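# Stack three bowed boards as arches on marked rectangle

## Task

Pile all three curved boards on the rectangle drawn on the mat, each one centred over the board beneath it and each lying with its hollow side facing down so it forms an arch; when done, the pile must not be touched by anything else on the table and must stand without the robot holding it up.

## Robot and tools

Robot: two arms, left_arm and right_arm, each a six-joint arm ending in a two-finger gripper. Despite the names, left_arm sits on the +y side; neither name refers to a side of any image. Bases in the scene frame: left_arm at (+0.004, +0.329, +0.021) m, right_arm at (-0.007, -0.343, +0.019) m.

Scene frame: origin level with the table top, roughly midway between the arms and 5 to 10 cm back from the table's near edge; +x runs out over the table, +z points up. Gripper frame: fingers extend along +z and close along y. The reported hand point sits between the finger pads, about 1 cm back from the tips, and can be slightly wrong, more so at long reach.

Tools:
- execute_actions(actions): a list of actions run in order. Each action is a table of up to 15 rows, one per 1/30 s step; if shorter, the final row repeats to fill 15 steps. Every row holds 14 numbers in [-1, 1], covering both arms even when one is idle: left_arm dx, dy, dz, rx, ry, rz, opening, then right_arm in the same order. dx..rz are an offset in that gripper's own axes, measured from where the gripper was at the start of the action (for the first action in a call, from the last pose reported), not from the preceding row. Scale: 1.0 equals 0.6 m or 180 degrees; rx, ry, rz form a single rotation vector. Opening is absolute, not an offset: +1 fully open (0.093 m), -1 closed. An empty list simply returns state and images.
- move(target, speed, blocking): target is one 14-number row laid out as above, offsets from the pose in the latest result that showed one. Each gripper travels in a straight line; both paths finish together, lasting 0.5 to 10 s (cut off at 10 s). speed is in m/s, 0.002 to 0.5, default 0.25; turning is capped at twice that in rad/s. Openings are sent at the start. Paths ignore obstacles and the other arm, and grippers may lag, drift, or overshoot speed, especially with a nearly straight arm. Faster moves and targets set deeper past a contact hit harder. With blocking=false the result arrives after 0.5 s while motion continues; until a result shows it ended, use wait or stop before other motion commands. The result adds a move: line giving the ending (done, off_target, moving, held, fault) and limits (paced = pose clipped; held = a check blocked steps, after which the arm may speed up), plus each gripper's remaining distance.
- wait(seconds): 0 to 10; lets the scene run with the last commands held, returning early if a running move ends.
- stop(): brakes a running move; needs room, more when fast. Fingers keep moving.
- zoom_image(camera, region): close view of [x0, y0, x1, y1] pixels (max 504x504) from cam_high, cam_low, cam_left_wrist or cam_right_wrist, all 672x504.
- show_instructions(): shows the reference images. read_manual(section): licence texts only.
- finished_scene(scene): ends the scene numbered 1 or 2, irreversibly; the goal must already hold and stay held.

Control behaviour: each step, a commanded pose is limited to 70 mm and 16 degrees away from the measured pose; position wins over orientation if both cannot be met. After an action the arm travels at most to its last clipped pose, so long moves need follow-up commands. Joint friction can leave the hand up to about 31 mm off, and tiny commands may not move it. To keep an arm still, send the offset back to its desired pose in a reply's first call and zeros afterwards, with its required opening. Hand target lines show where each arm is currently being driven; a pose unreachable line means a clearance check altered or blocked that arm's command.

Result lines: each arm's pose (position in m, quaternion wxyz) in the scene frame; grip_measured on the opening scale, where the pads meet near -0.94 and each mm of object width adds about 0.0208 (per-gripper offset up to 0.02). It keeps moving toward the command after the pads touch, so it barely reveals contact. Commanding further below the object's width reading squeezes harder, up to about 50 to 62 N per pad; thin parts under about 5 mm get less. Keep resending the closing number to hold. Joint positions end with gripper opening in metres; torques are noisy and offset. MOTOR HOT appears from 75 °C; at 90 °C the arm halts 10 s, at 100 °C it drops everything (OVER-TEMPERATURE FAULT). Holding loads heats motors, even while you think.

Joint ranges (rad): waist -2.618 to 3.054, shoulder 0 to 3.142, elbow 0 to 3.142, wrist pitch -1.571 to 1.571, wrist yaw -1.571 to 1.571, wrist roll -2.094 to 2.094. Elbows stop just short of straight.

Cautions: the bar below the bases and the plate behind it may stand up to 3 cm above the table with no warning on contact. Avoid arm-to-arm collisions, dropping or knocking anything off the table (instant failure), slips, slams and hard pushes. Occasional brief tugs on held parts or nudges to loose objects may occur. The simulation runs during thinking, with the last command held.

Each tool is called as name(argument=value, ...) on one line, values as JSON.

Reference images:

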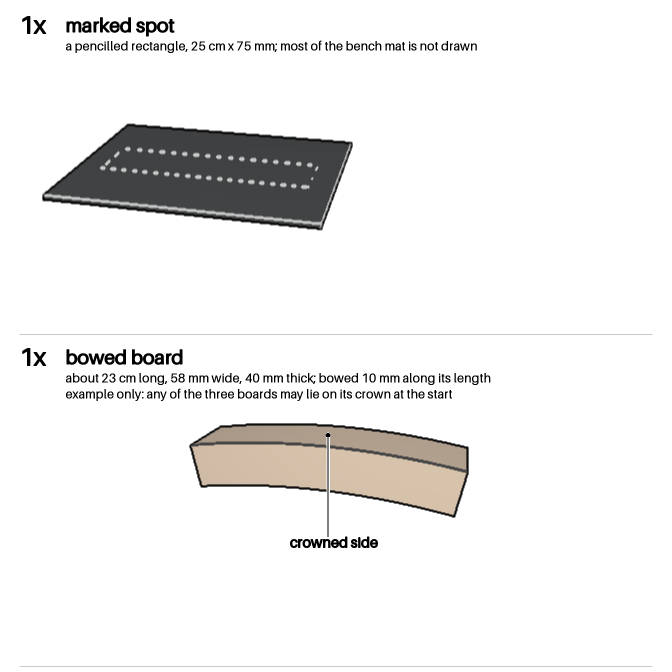

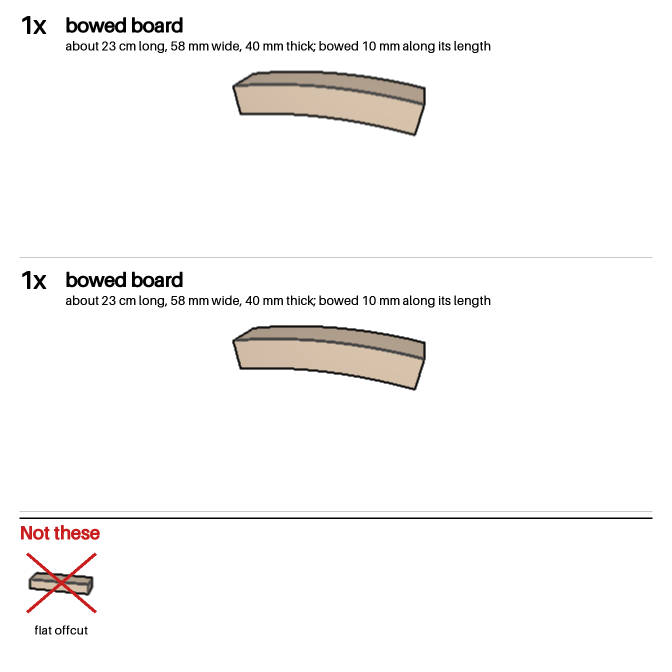

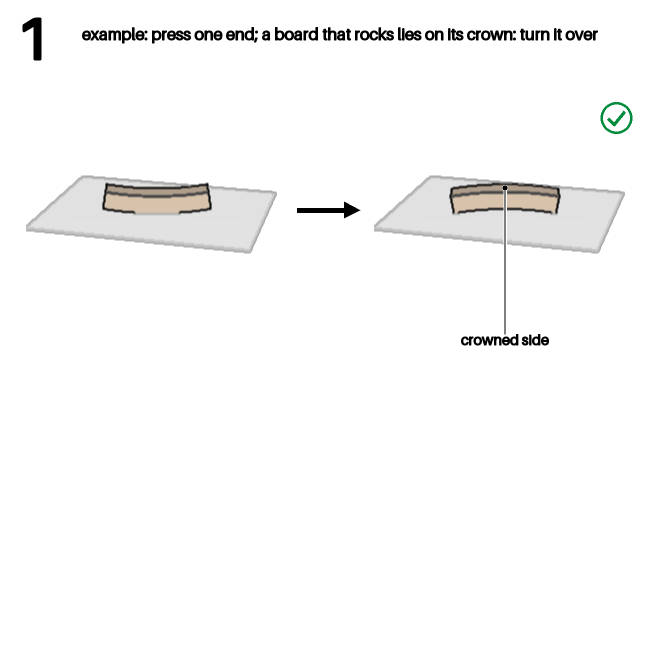

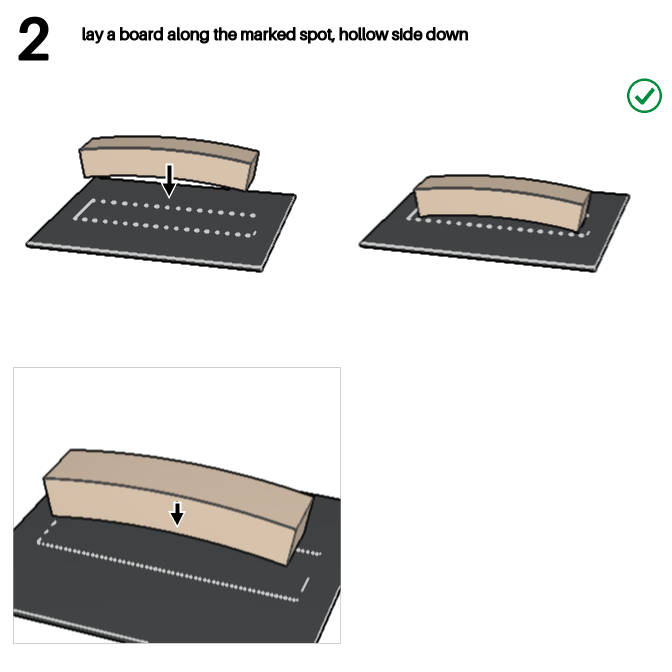

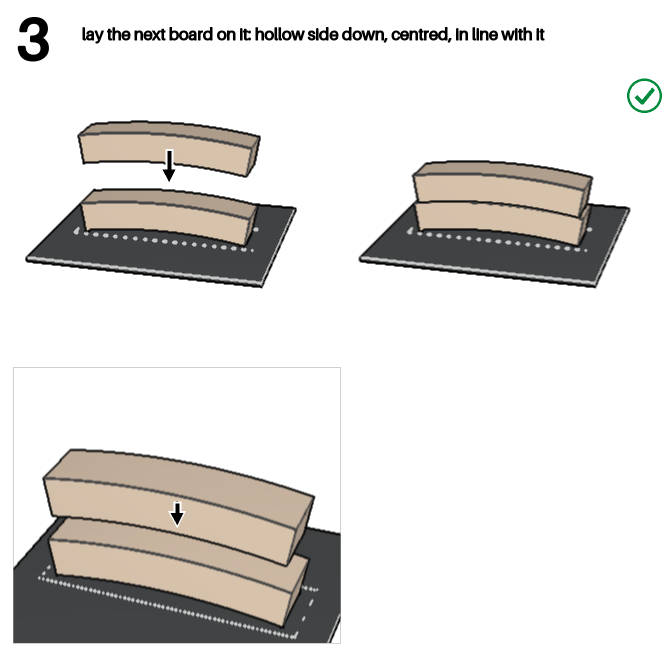

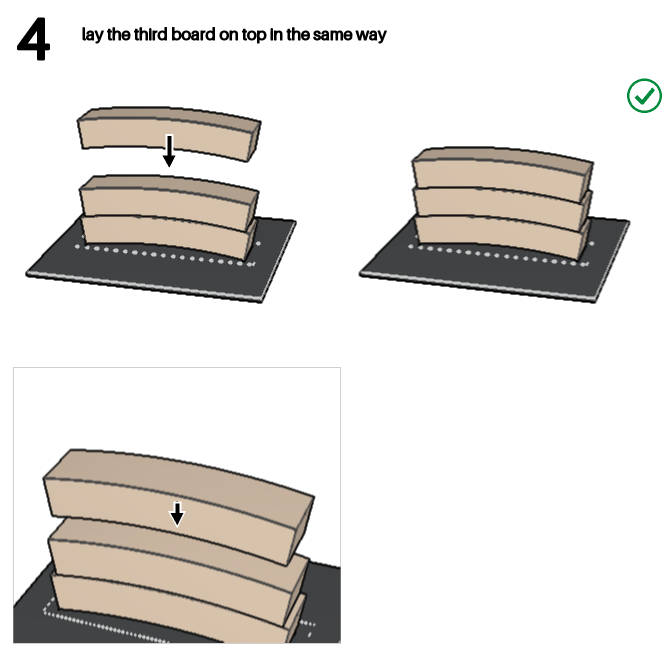

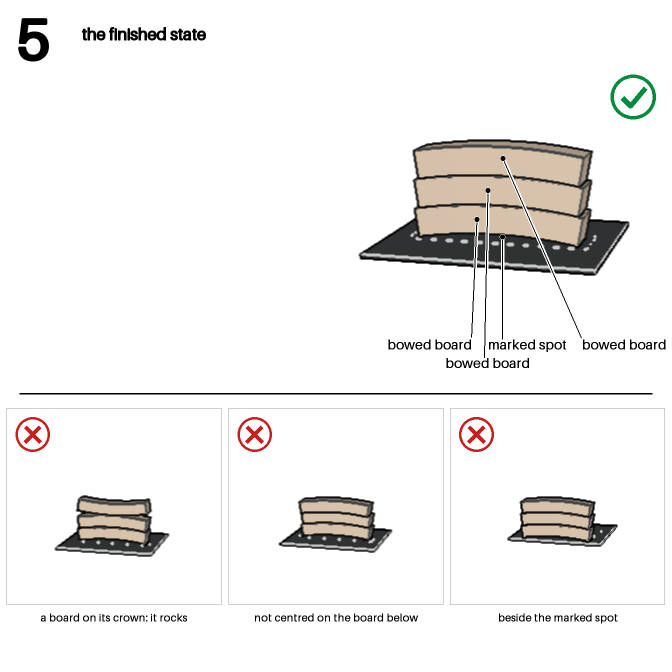

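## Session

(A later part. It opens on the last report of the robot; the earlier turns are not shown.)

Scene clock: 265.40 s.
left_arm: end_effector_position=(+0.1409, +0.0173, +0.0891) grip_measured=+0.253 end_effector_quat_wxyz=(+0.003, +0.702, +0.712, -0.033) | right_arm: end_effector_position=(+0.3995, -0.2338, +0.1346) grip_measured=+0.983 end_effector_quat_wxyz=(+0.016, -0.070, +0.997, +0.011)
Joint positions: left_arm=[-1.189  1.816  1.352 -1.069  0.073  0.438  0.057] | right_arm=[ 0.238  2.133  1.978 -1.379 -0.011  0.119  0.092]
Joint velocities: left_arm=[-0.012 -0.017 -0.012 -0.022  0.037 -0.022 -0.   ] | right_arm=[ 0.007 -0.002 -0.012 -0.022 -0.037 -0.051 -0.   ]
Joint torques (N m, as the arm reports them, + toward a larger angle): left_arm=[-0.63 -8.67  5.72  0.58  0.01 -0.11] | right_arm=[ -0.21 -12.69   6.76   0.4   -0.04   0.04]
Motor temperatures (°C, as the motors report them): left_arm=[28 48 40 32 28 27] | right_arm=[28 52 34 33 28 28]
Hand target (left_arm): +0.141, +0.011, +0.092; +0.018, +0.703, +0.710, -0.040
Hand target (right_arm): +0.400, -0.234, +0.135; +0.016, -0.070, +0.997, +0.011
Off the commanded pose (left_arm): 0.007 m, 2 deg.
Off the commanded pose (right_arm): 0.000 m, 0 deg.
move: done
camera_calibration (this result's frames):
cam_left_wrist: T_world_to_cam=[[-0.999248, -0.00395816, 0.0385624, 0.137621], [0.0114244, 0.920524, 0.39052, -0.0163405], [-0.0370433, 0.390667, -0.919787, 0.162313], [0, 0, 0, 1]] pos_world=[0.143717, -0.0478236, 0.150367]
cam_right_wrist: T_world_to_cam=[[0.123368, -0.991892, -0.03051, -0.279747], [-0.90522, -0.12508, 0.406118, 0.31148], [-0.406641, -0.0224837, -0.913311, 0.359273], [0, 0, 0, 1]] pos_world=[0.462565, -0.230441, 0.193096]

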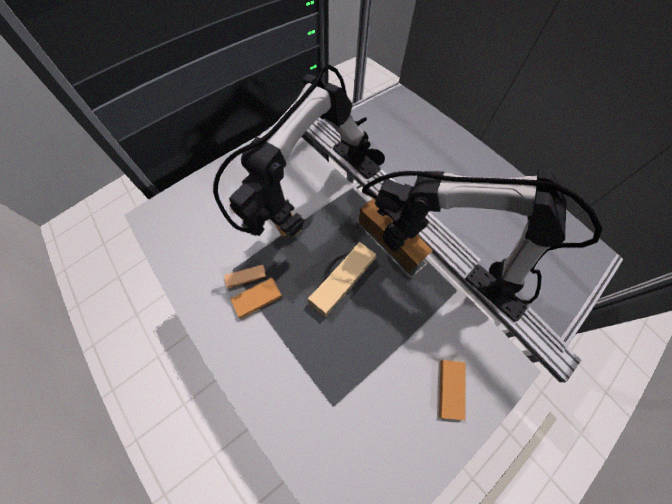

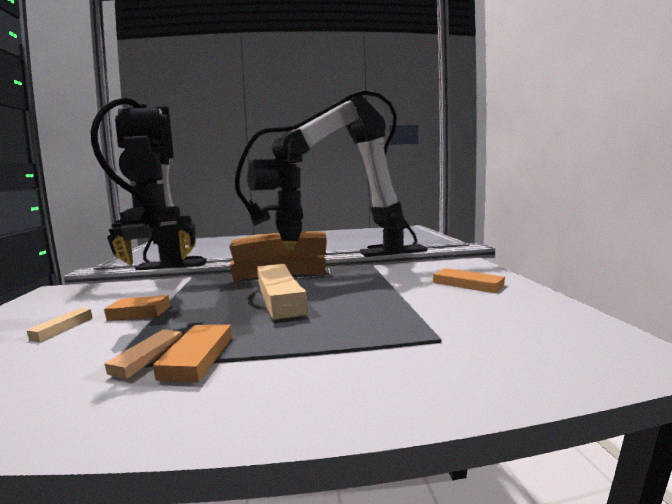

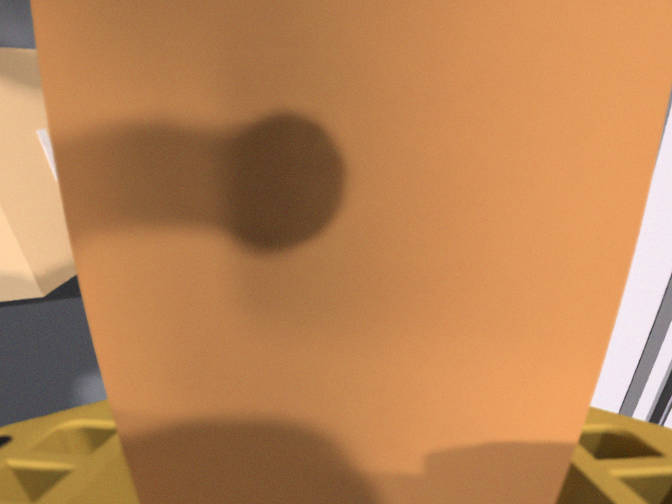

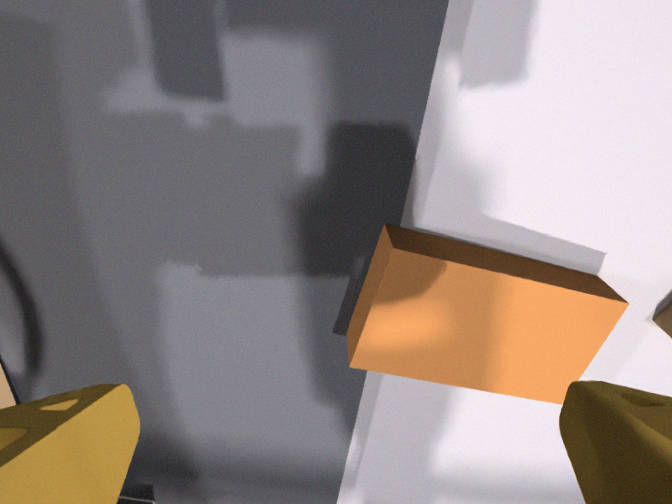

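move(target=[0,0,0,0,0,0,0.8,0,0,0,0,0,0,1])

move(target=[0.15,0,-0.13,0,0.02,0,0.8,-0.012,0.383,0.03,0,0,0,1], speed=0.2)

zoom_image(camera="cam_high", region=[340, 180, 460, 290])

Scene clock: 270.63 s.
left_arm: end_effector_position=(+0.1409, +0.0174, +0.0890) grip_measured=+0.798 end_effector_quat_wxyz=(+0.002, +0.702, +0.712, -0.033) | right_arm: end_effector_position=(+0.3995, -0.2338, +0.1346) grip_measured=+0.983 end_effector_quat_wxyz=(+0.016, -0.070, +0.997, +0.011)
Joint positions: left_arm=[-1.189  1.816  1.352 -1.069  0.073  0.438  0.084] | right_arm=[ 0.238  2.133  1.978 -1.379 -0.011  0.119  0.092]
Joint velocities: left_arm=[ 0.002  0.002 -0.017 -0.037 -0.007  0.066 -0.001] | right_arm=[-0.017 -0.002 -0.012  0.007 -0.007 -0.007 -0.001]
Joint torques (N m, as the arm reports them, + toward a larger angle): left_arm=[-0.03 -7.89  5.86  0.38 -0.01 -0.09] | right_arm=[ -0.11 -12.93   6.71   0.38  -0.05  -0.02]
Motor temperatures (°C, as the motors report them): left_arm=[28 48 40 32 28 27] | right_arm=[28 52 34 33 28 28]
Hand target (left_arm): +0.141, +0.017, +0.089; +0.003, +0.702, +0.712, -0.033
Hand target (right_arm): +0.400, -0.234, +0.135; +0.016, -0.070, +0.997, +0.011
Off the commanded pose (left_arm): 0.000 m, 0 deg.
Off the commanded pose (right_arm): 0.000 m, 0 deg.
move: done
camera_calibration (this result's frames):
cam_left_wrist: T_world_to_cam=[[-0.99924, -0.00435699, 0.0387472, 0.137609], [0.0111426, 0.920388, 0.390848, -0.016295], [-0.0373653, 0.390983, -0.919639, 0.162221], [0, 0, 0, 1]] pos_world=[0.143747, -0.0478283, 0.150222]
cam_right_wrist: T_world_to_cam=[[0.123368, -0.991892, -0.03051, -0.279747], [-0.90522, -0.12508, 0.406118, 0.31148], [-0.406641, -0.0224837, -0.913311, 0.359273], [0, 0, 0, 1]] pos_world=[0.462565, -0.230441, 0.193096]

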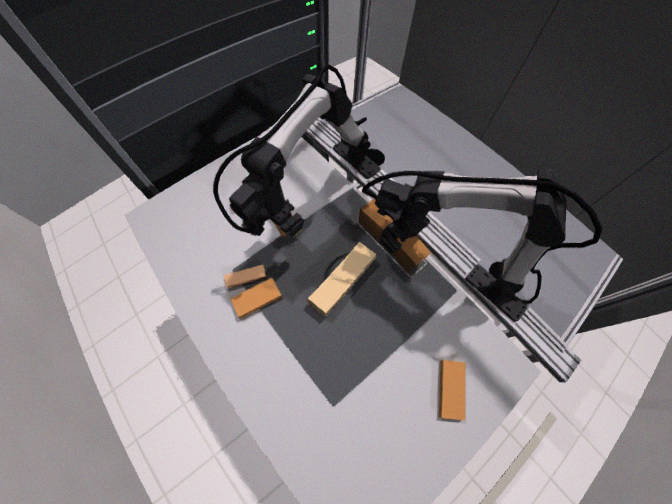

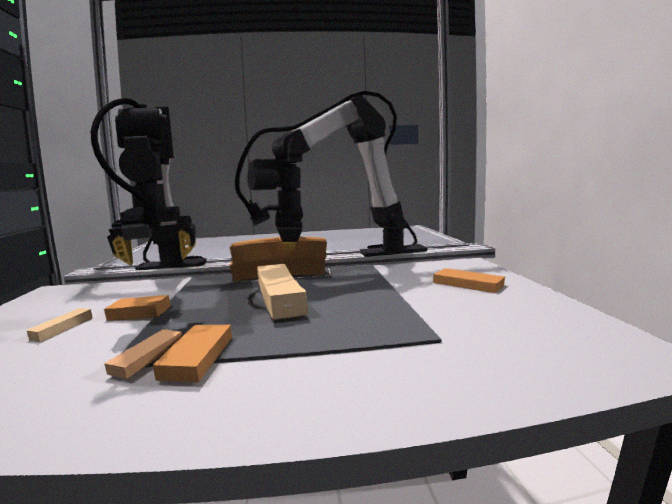

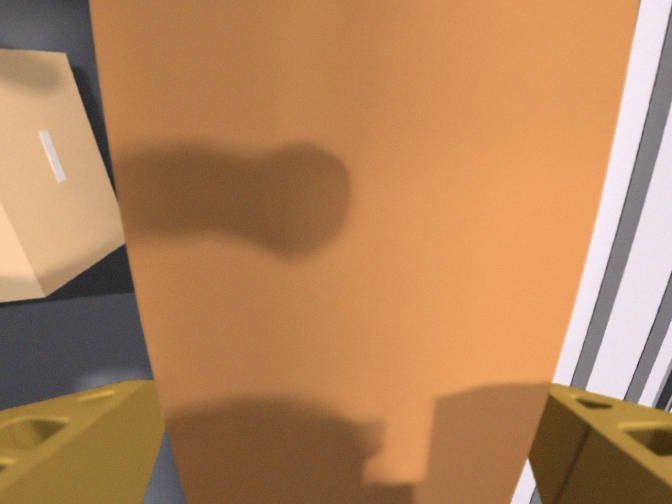

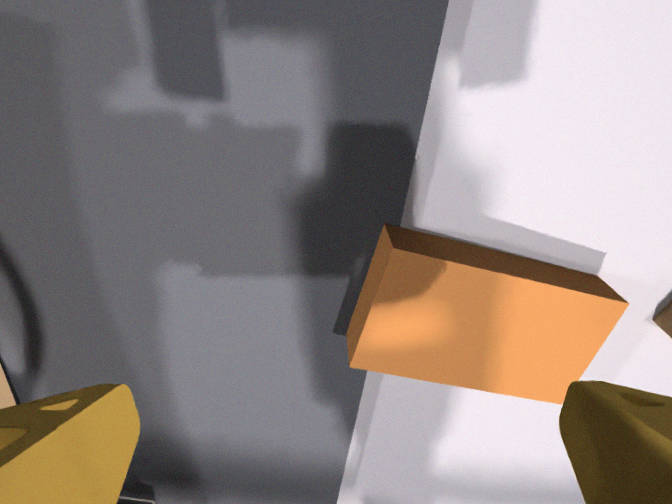

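Scene clock: 272.30 s.
left_arm: end_effector_position=(+0.1428, +0.1019, +0.1593) grip_measured=+0.798 end_effector_quat_wxyz=(-0.015, +0.705, +0.709, -0.017) | right_arm: end_effector_position=(+0.3695, -0.0012, +0.1290) grip_measured=+0.983 end_effector_quat_wxyz=(+0.051, -0.076, +0.995, +0.049)
Joint positions: left_arm=[-1.052  1.554  1.335 -1.365  0.053  0.585  0.084] | right_arm=[ 0.713  2.545  2.659 -1.546 -0.01   0.582  0.092]
Joint velocities: left_arm=[-0.002  0.002 -0.017  0.081  0.037 -0.051 -0.   ] | right_arm=[-0.007 -0.017 -0.002  0.066 -0.022  0.007 -0.   ]
Joint torques (N m, as the arm reports them, + toward a larger angle): left_arm=[ 1.12 -6.8   5.32  0.09 -0.12 -0.03] | right_arm=[ -0.45 -13.76   7.8    0.44   0.12   0.09]
Motor temperatures (°C, as the motors report them): left_arm=[28 48 40 32 28 27] | right_arm=[28 52 34 33 28 28]
Hand target (left_arm): +0.142, +0.111, +0.161; -0.020, +0.703, +0.711, -0.012
Hand target (right_arm): +0.370, -0.005, +0.120; +0.043, -0.070, +0.996, +0.038
Off the commanded pose (left_arm): 0.010 m, 1 deg.
Off the commanded pose (right_arm): 0.010 m, 6 deg.
joint sent to its limit (right arm) — the command would take joint 4 (wrist pitch) past its lower limit, so that joint was sent only as far as its limit.
move: off_target (right_arm)
camera_calibration (this result's frames):
cam_left_wrist: T_world_to_cam=[[-0.999162, 0.00364013, 0.0407675, 0.13598], [0.0209589, 0.901043, 0.433224, -0.127741], [-0.0351562, 0.433715, -0.900364, 0.18614], [0, 0, 0, 1]] pos_world=[0.145087, 0.0338737, 0.21739]
cam_right_wrist: T_world_to_cam=[[0.14072, -0.984873, -0.10111, -0.0428464], [-0.927238, -0.1669, 0.335223, 0.332972], [-0.347027, 0.0465803, -0.936698, 0.328202], [0, 0, 0, 1]] pos_world=[0.428668, -0.00191293, 0.191474]

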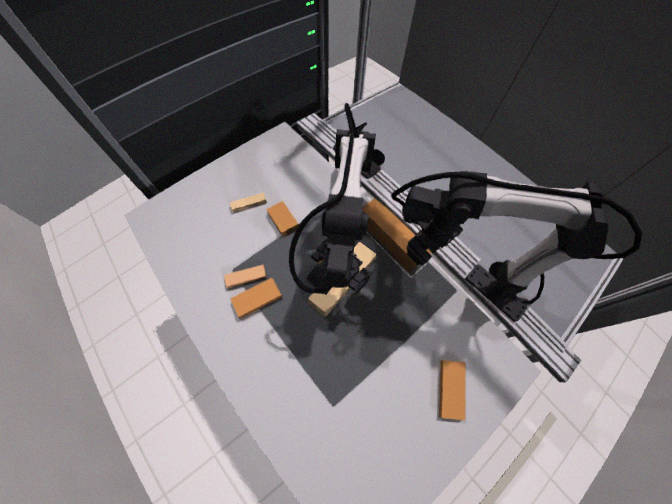

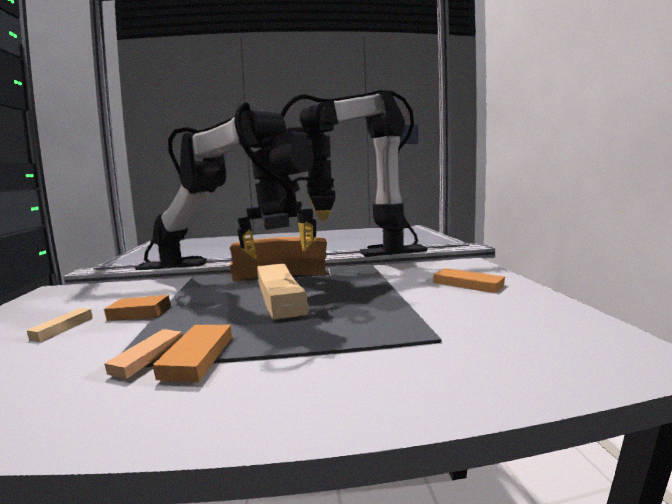

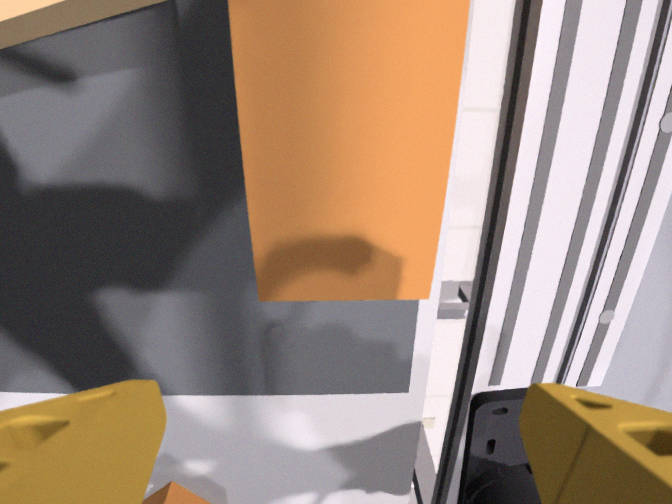

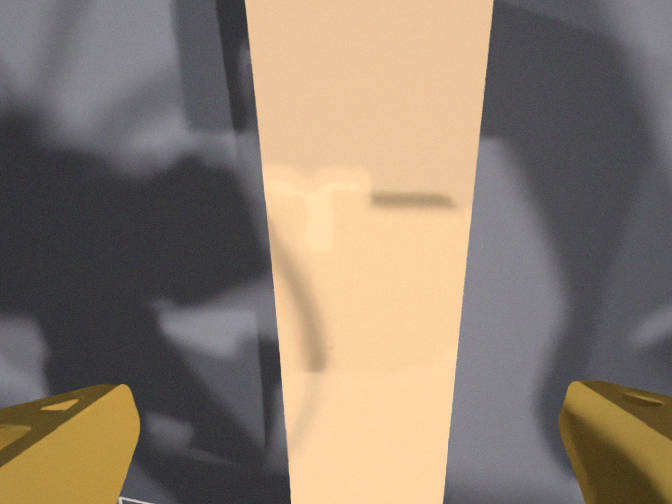

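Region (340, 180, 460, 290) of cam_high's 672x504 image, scaled by 4.200, with more detail than that image has; it fills the top 462 rows of this view, and the rest is white.

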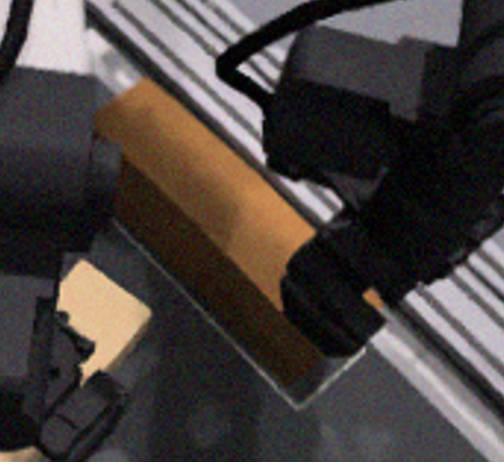

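move(target=[0.05,0.259,-0.078,0.374,-0.39,-0.373,1,0,-0.008,0.16,0.033,0.03,0,1], speed=0.2)

Scene clock: 285.17 s.
left_arm: end_effector_position=(+0.2911, +0.1289, +0.1986) grip_measured=+1.000 end_effector_quat_wxyz=(-0.040, +0.032, +0.717, -0.696) | right_arm: end_effector_position=(+0.3821, +0.0048, +0.0442) grip_measured=+0.983 end_effector_quat_wxyz=(+0.020, -0.075, +0.997, +0.008)
Joint positions: left_arm=[-0.168  1.913  1.21  -1.246  1.556  0.359  0.093] | right_arm=[ 0.713  2.787  2.793 -1.537  0.016  0.584  0.092]
Joint velocities: left_arm=[-0.022  0.002  0.012  0.066 -0.007 -0.037  0.   ] | right_arm=[ 0.002  0.002  0.022  0.037 -0.037 -0.007 -0.   ]
Joint torques (N m, as the arm reports them, + toward a larger angle): left_arm=[ 1.22 -7.19  5.65 -0.03  0.63 -0.13] | right_arm=[  0.33 -14.5    7.58   0.22   0.11   0.09]
Motor temperatures (°C, as the motors report them): left_arm=[28 46 39 32 29 27] | right_arm=[28 53 35 33 28 28]
Hand target (left_arm): +0.298, +0.132, +0.199; -0.031, +0.029, +0.713, -0.700
Hand target (right_arm): +0.379, +0.003, +0.033; +0.011, -0.075, +0.997, -0.005
Off the commanded pose (left_arm): 0.010 m, 6 deg.
Off the commanded pose (right_arm): 0.011 m, 2 deg.
joint sent to its limit (left arm) — the command would take joint 5 (wrist yaw) past its upper limit, so that joint was sent only as far as its limit.
move: off_target (left_arm, right_arm)
camera_calibration (this result's frames):
cam_left_wrist: T_world_to_cam=[[0.00145591, -0.0343515, 0.999409, -0.194248], [-0.850003, 0.526424, 0.0193324, 0.211838], [-0.526777, -0.849528, -0.0284324, 0.350375], [0, 0, 0, 1]] pos_world=[0.364915, 0.179464, 0.2]
cam_right_wrist: T_world_to_cam=[[0.133081, -0.990811, -0.0241278, -0.0477164], [-0.906962, -0.131563, 0.400139, 0.363217], [-0.399636, -0.0313679, -0.916137, 0.272431], [0, 0, 0, 1]] pos_world=[0.444648, 0.00905355, 0.103095]

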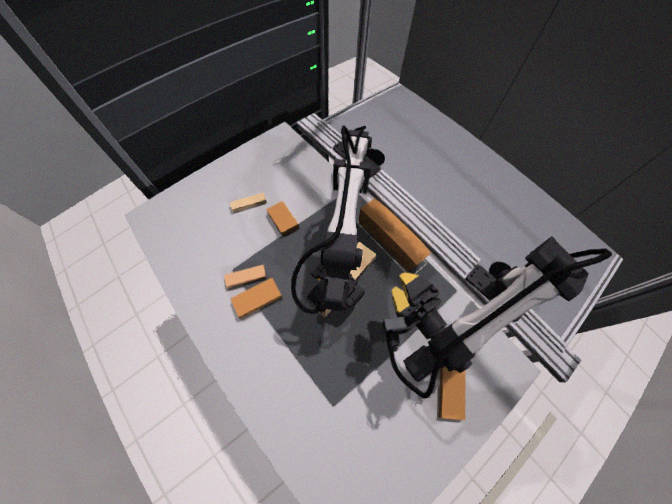

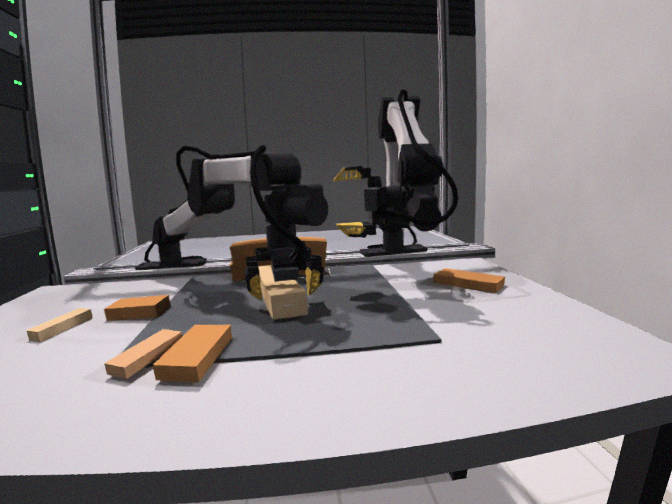

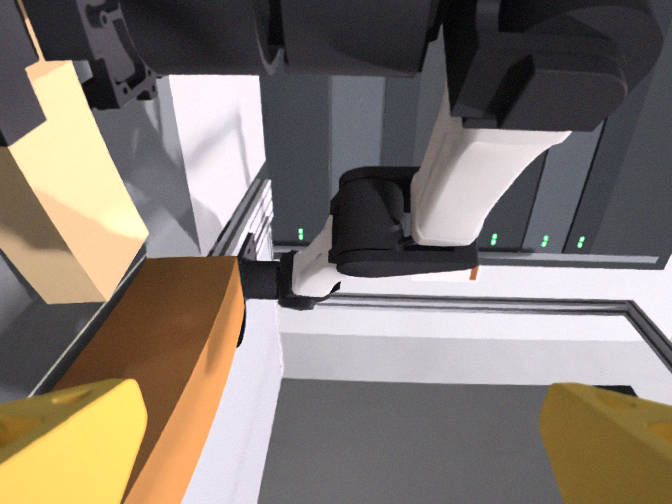

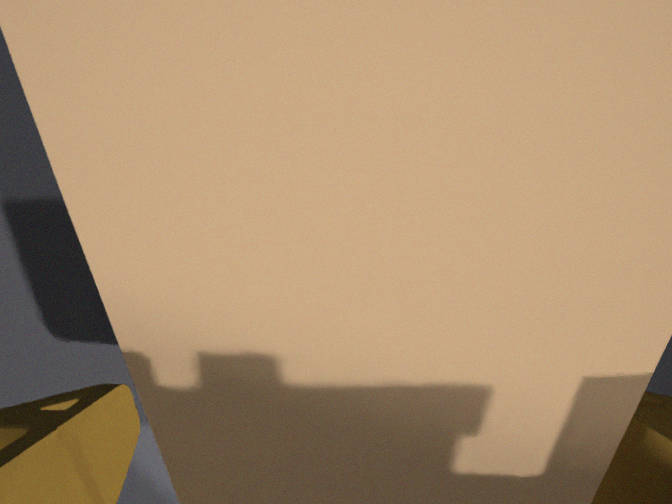

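move(target=[0,0,0,0,0,0,1,0,0,0.005,0,0,0,-0.1])

move(target=[0,0,0,0,0,0,1,0,-0.08,-0.2,0,0,0,-0.1], speed=0.15)

Scene clock: 288.63 s.
left_arm: end_effector_position=(+0.2912, +0.1288, +0.1987) grip_measured=+1.000 end_effector_quat_wxyz=(-0.041, +0.030, +0.716, -0.696) | right_arm: end_effector_position=(+0.3824, +0.0033, +0.0445) grip_measured=+0.212 end_effector_quat_wxyz=(+0.020, -0.074, +0.997, +0.006)
Joint positions: left_arm=[-0.168  1.913  1.21  -1.246  1.556  0.356  0.093] | right_arm=[ 0.712  2.787  2.794 -1.541  0.02   0.583  0.055]
Joint velocities: left_arm=[-0.007 -0.002 -0.002  0.037 -0.022  0.022  0.   ] | right_arm=[ 0.002  0.012 -0.002  0.007 -0.037 -0.022 -0.001]
Joint torques (N m, as the arm reports them, + toward a larger angle): left_arm=[-0.14 -7.89  5.05 -0.12  0.52 -0.02] | right_arm=[ -0.04 -16.9    5.31   0.5   -0.05   0.  ]
Motor temperatures (°C, as the motors report them): left_arm=[28 46 39 32 29 27] | right_arm=[28 54 35 33 28 28]
Hand target (left_arm): +0.291, +0.129, +0.199; -0.040, +0.032, +0.717, -0.696
Hand target (right_arm): +0.382, +0.005, +0.041; +0.019, -0.075, +0.997, +0.008
Off the commanded pose (left_arm): 0.000 m, 0 deg.
Off the commanded pose (right_arm): 0.004 m, 0 deg.
move: done
camera_calibration (this result's frames):
cam_left_wrist: T_world_to_cam=[[0.0045657, -0.033954, 0.999413, -0.195325], [-0.850131, 0.526121, 0.0217581, 0.211474], [-0.526551, -0.849732, -0.0264632, 0.349965], [0, 0, 0, 1]] pos_world=[0.364947, 0.179483, 0.19987]
cam_right_wrist: T_world_to_cam=[[0.132189, -0.99104, -0.0191433, -0.0490858], [-0.907411, -0.128762, 0.400033, 0.36334], [-0.398913, -0.0355091, -0.916301, 0.272581], [0, 0, 0, 1]] pos_world=[0.444923, 0.00781735, 0.103478]

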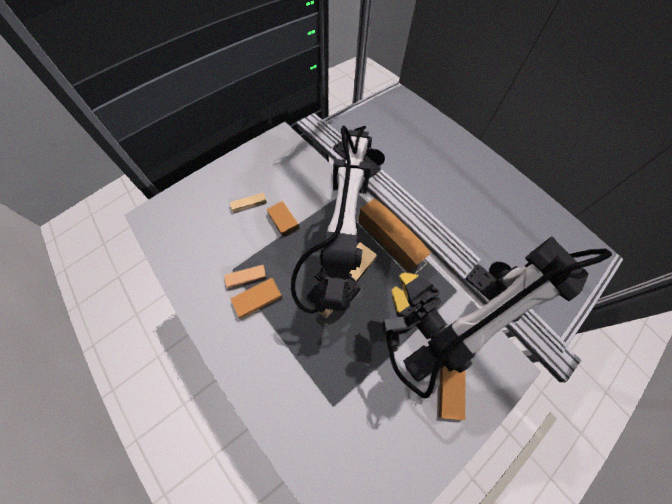

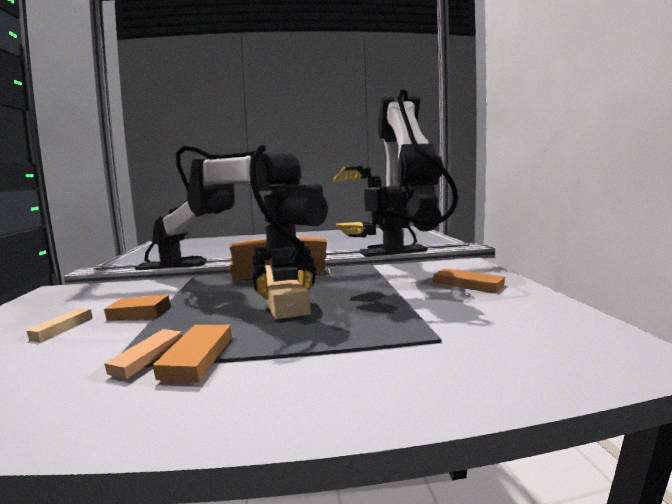

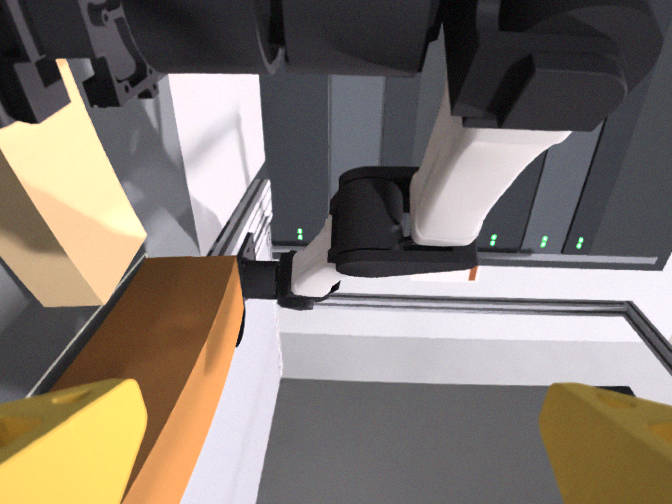

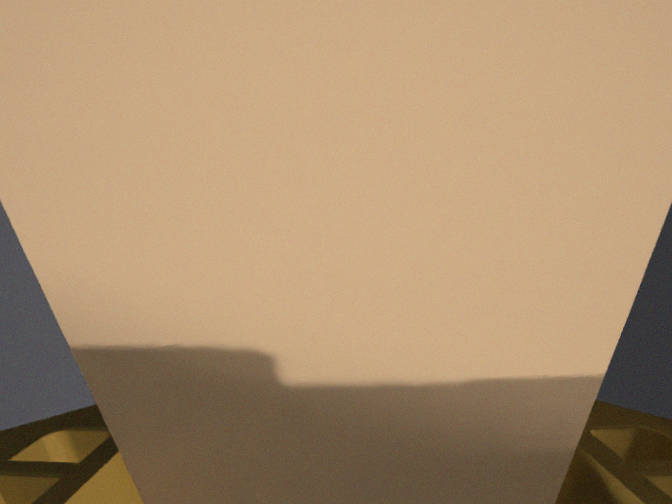

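Scene clock: 290.07 s.
left_arm: end_effector_position=(+0.2912, +0.1288, +0.1987) grip_measured=+1.000 end_effector_quat_wxyz=(-0.041, +0.030, +0.716, -0.696) | right_arm: end_effector_position=(+0.3894, -0.0398, +0.1546) grip_measured=+0.211 end_effector_quat_wxyz=(+0.074, -0.073, +0.994, +0.040)
Joint positions: left_arm=[-0.168  1.913  1.21  -1.246  1.556  0.356  0.093] | right_arm=[ 0.64   2.461  2.605 -1.548  0.02   0.511  0.055]
Joint velocities: left_arm=[ 0.007 -0.007 -0.012  0.081  0.007 -0.037  0.   ] | right_arm=[-0.017 -0.002 -0.007 -0.007 -0.037 -0.051 -0.   ]
Joint torques (N m, as the arm reports them, + toward a larger angle): left_arm=[ 0.15 -7.88  5.06 -0.13  0.56 -0.04] | right_arm=[ -0.65 -17.15   5.55   0.48  -0.07  -0.02]
Motor temperatures (°C, as the motors report them): left_arm=[28 46 39 32 29 27] | right_arm=[28 55 35 33 28 28]
Hand target (left_arm): +0.291, +0.129, +0.199; -0.041, +0.030, +0.716, -0.696
Hand target (right_arm): +0.386, -0.045, +0.164; +0.075, -0.075, +0.994, +0.041
Off the commanded pose (left_arm): 0.000 m, 0 deg.
Off the commanded pose (right_arm): 0.012 m, 7 deg.
joint sent to its limit (right arm) — the command would take joint 4 (wrist pitch) past its lower limit, so that joint was sent only as far as its limit.
move: off_target (right_arm)
camera_calibration (this result's frames):
cam_left_wrist: T_world_to_cam=[[0.0045657, -0.033954, 0.999413, -0.195325], [-0.850131, 0.526121, 0.0217581, 0.211474], [-0.526551, -0.849732, -0.0264632, 0.349965], [0, 0, 0, 1]] pos_world=[0.364947, 0.179483, 0.19987]
cam_right_wrist: T_world_to_cam=[[0.136789, -0.987293, -0.0808792, -0.0827356], [-0.943192, -0.154764, 0.294002, 0.349367], [-0.302783, 0.0360683, -0.952377, 0.345681], [0, 0, 0, 1]] pos_world=[0.445504, -0.0400829, 0.219812]

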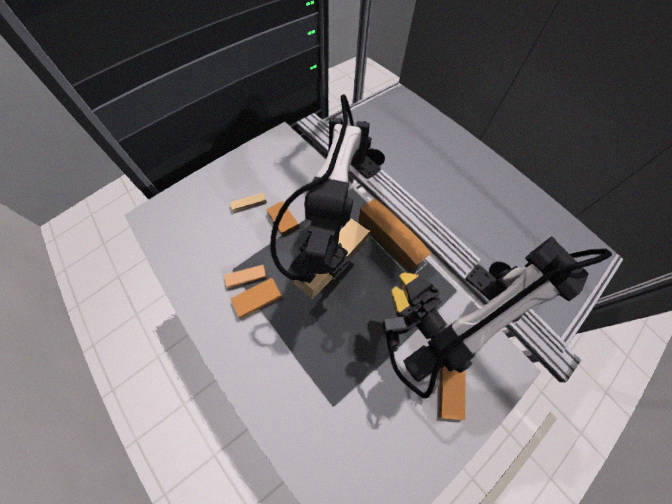

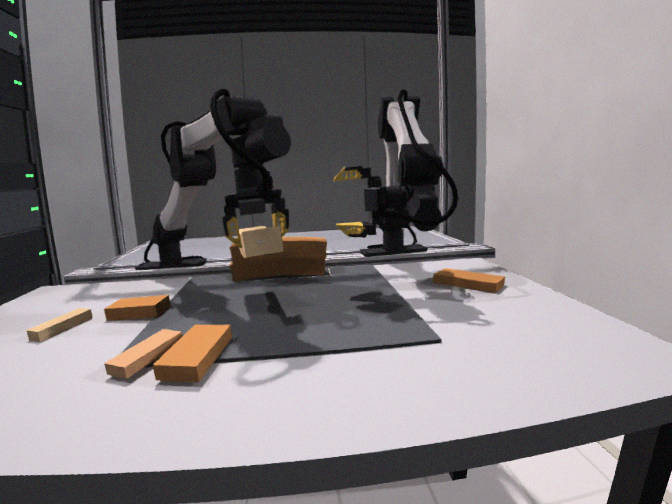

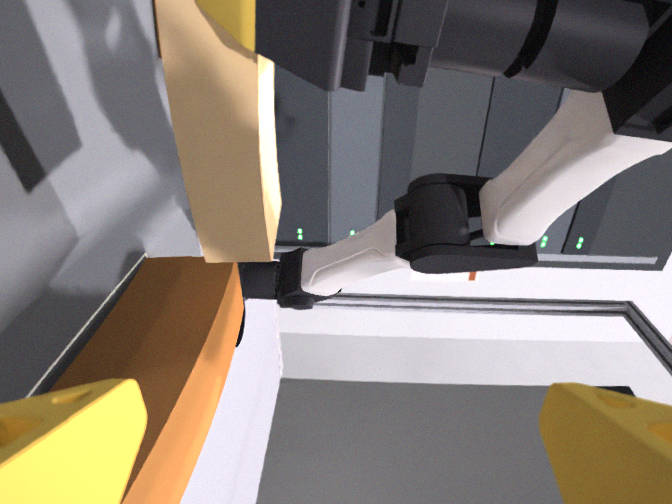

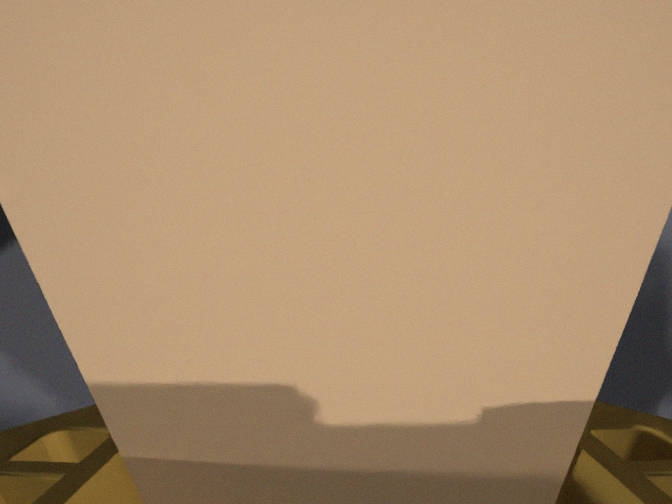

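execute_actions(actions=[])

Scene clock: 298.00 s.
left_arm: end_effector_position=(+0.2912, +0.1288, +0.1987) grip_measured=+1.000 end_effector_quat_wxyz=(-0.041, +0.030, +0.716, -0.696) | right_arm: end_effector_position=(+0.3894, -0.0398, +0.1546) grip_measured=+0.211 end_effector_quat_wxyz=(+0.074, -0.074, +0.994, +0.040)
Joint positions: left_arm=[-0.168  1.913  1.21  -1.246  1.556  0.356  0.093] | right_arm=[ 0.64   2.461  2.605 -1.548  0.02   0.51   0.055]
Joint velocities: left_arm=[-0.007 -0.012  0.012  0.051 -0.007 -0.051  0.   ] | right_arm=[ 0.007 -0.002 -0.002  0.022 -0.037 -0.051 -0.   ]
Joint torques (N m, as the arm reports them, + toward a larger angle): left_arm=[-0.11 -7.87  5.07 -0.13  0.51 -0.03] | right_arm=[ -0.64 -17.35   5.98   0.54  -0.06  -0.06]
Motor temperatures (°C, as the motors report them): left_arm=[28 46 39 31 29 27] | right_arm=[28 58 34 32 28 28]
Hand target (left_arm): +0.291, +0.129, +0.199; -0.041, +0.030, +0.716, -0.696
Hand target (right_arm): +0.386, -0.045, +0.164; +0.075, -0.075, +0.994, +0.041
Off the commanded pose (left_arm): 0.000 m, 0 deg.
Off the commanded pose (right_arm): 0.012 m, 7 deg.
camera_calibration (this result's frames):
cam_left_wrist: T_world_to_cam=[[0.0045657, -0.033954, 0.999413, -0.195325], [-0.850131, 0.526121, 0.0217581, 0.211474], [-0.526551, -0.849732, -0.0264632, 0.349965], [0, 0, 0, 1]] pos_world=[0.364947, 0.179483, 0.19987]
cam_right_wrist: T_world_to_cam=[[0.137164, -0.987246, -0.0808213, -0.0828883], [-0.943144, -0.155103, 0.293977, 0.349339], [-0.302763, 0.0359032, -0.952389, 0.345669], [0, 0, 0, 1]] pos_world=[0.445502, -0.0400583, 0.219814]

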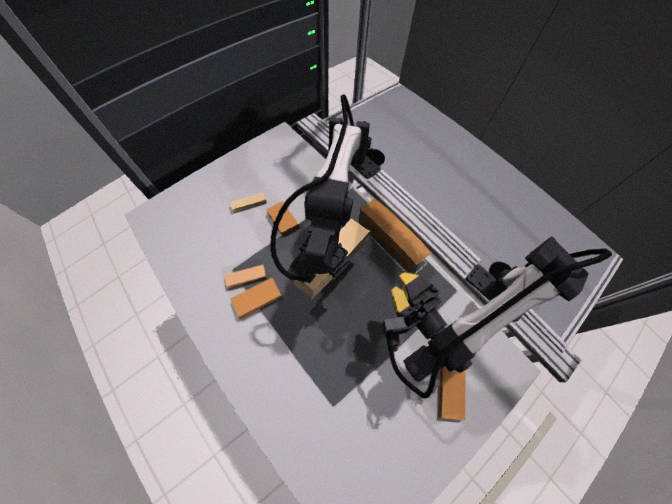

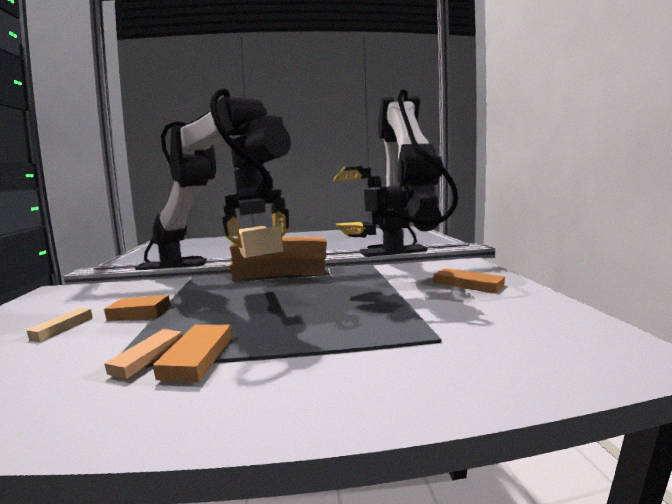

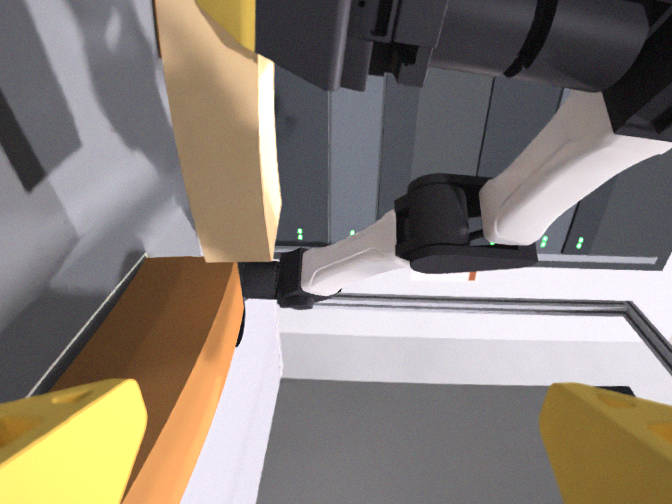

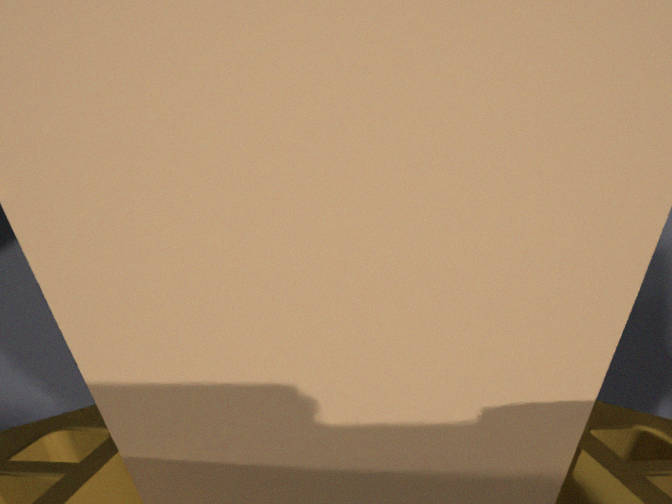

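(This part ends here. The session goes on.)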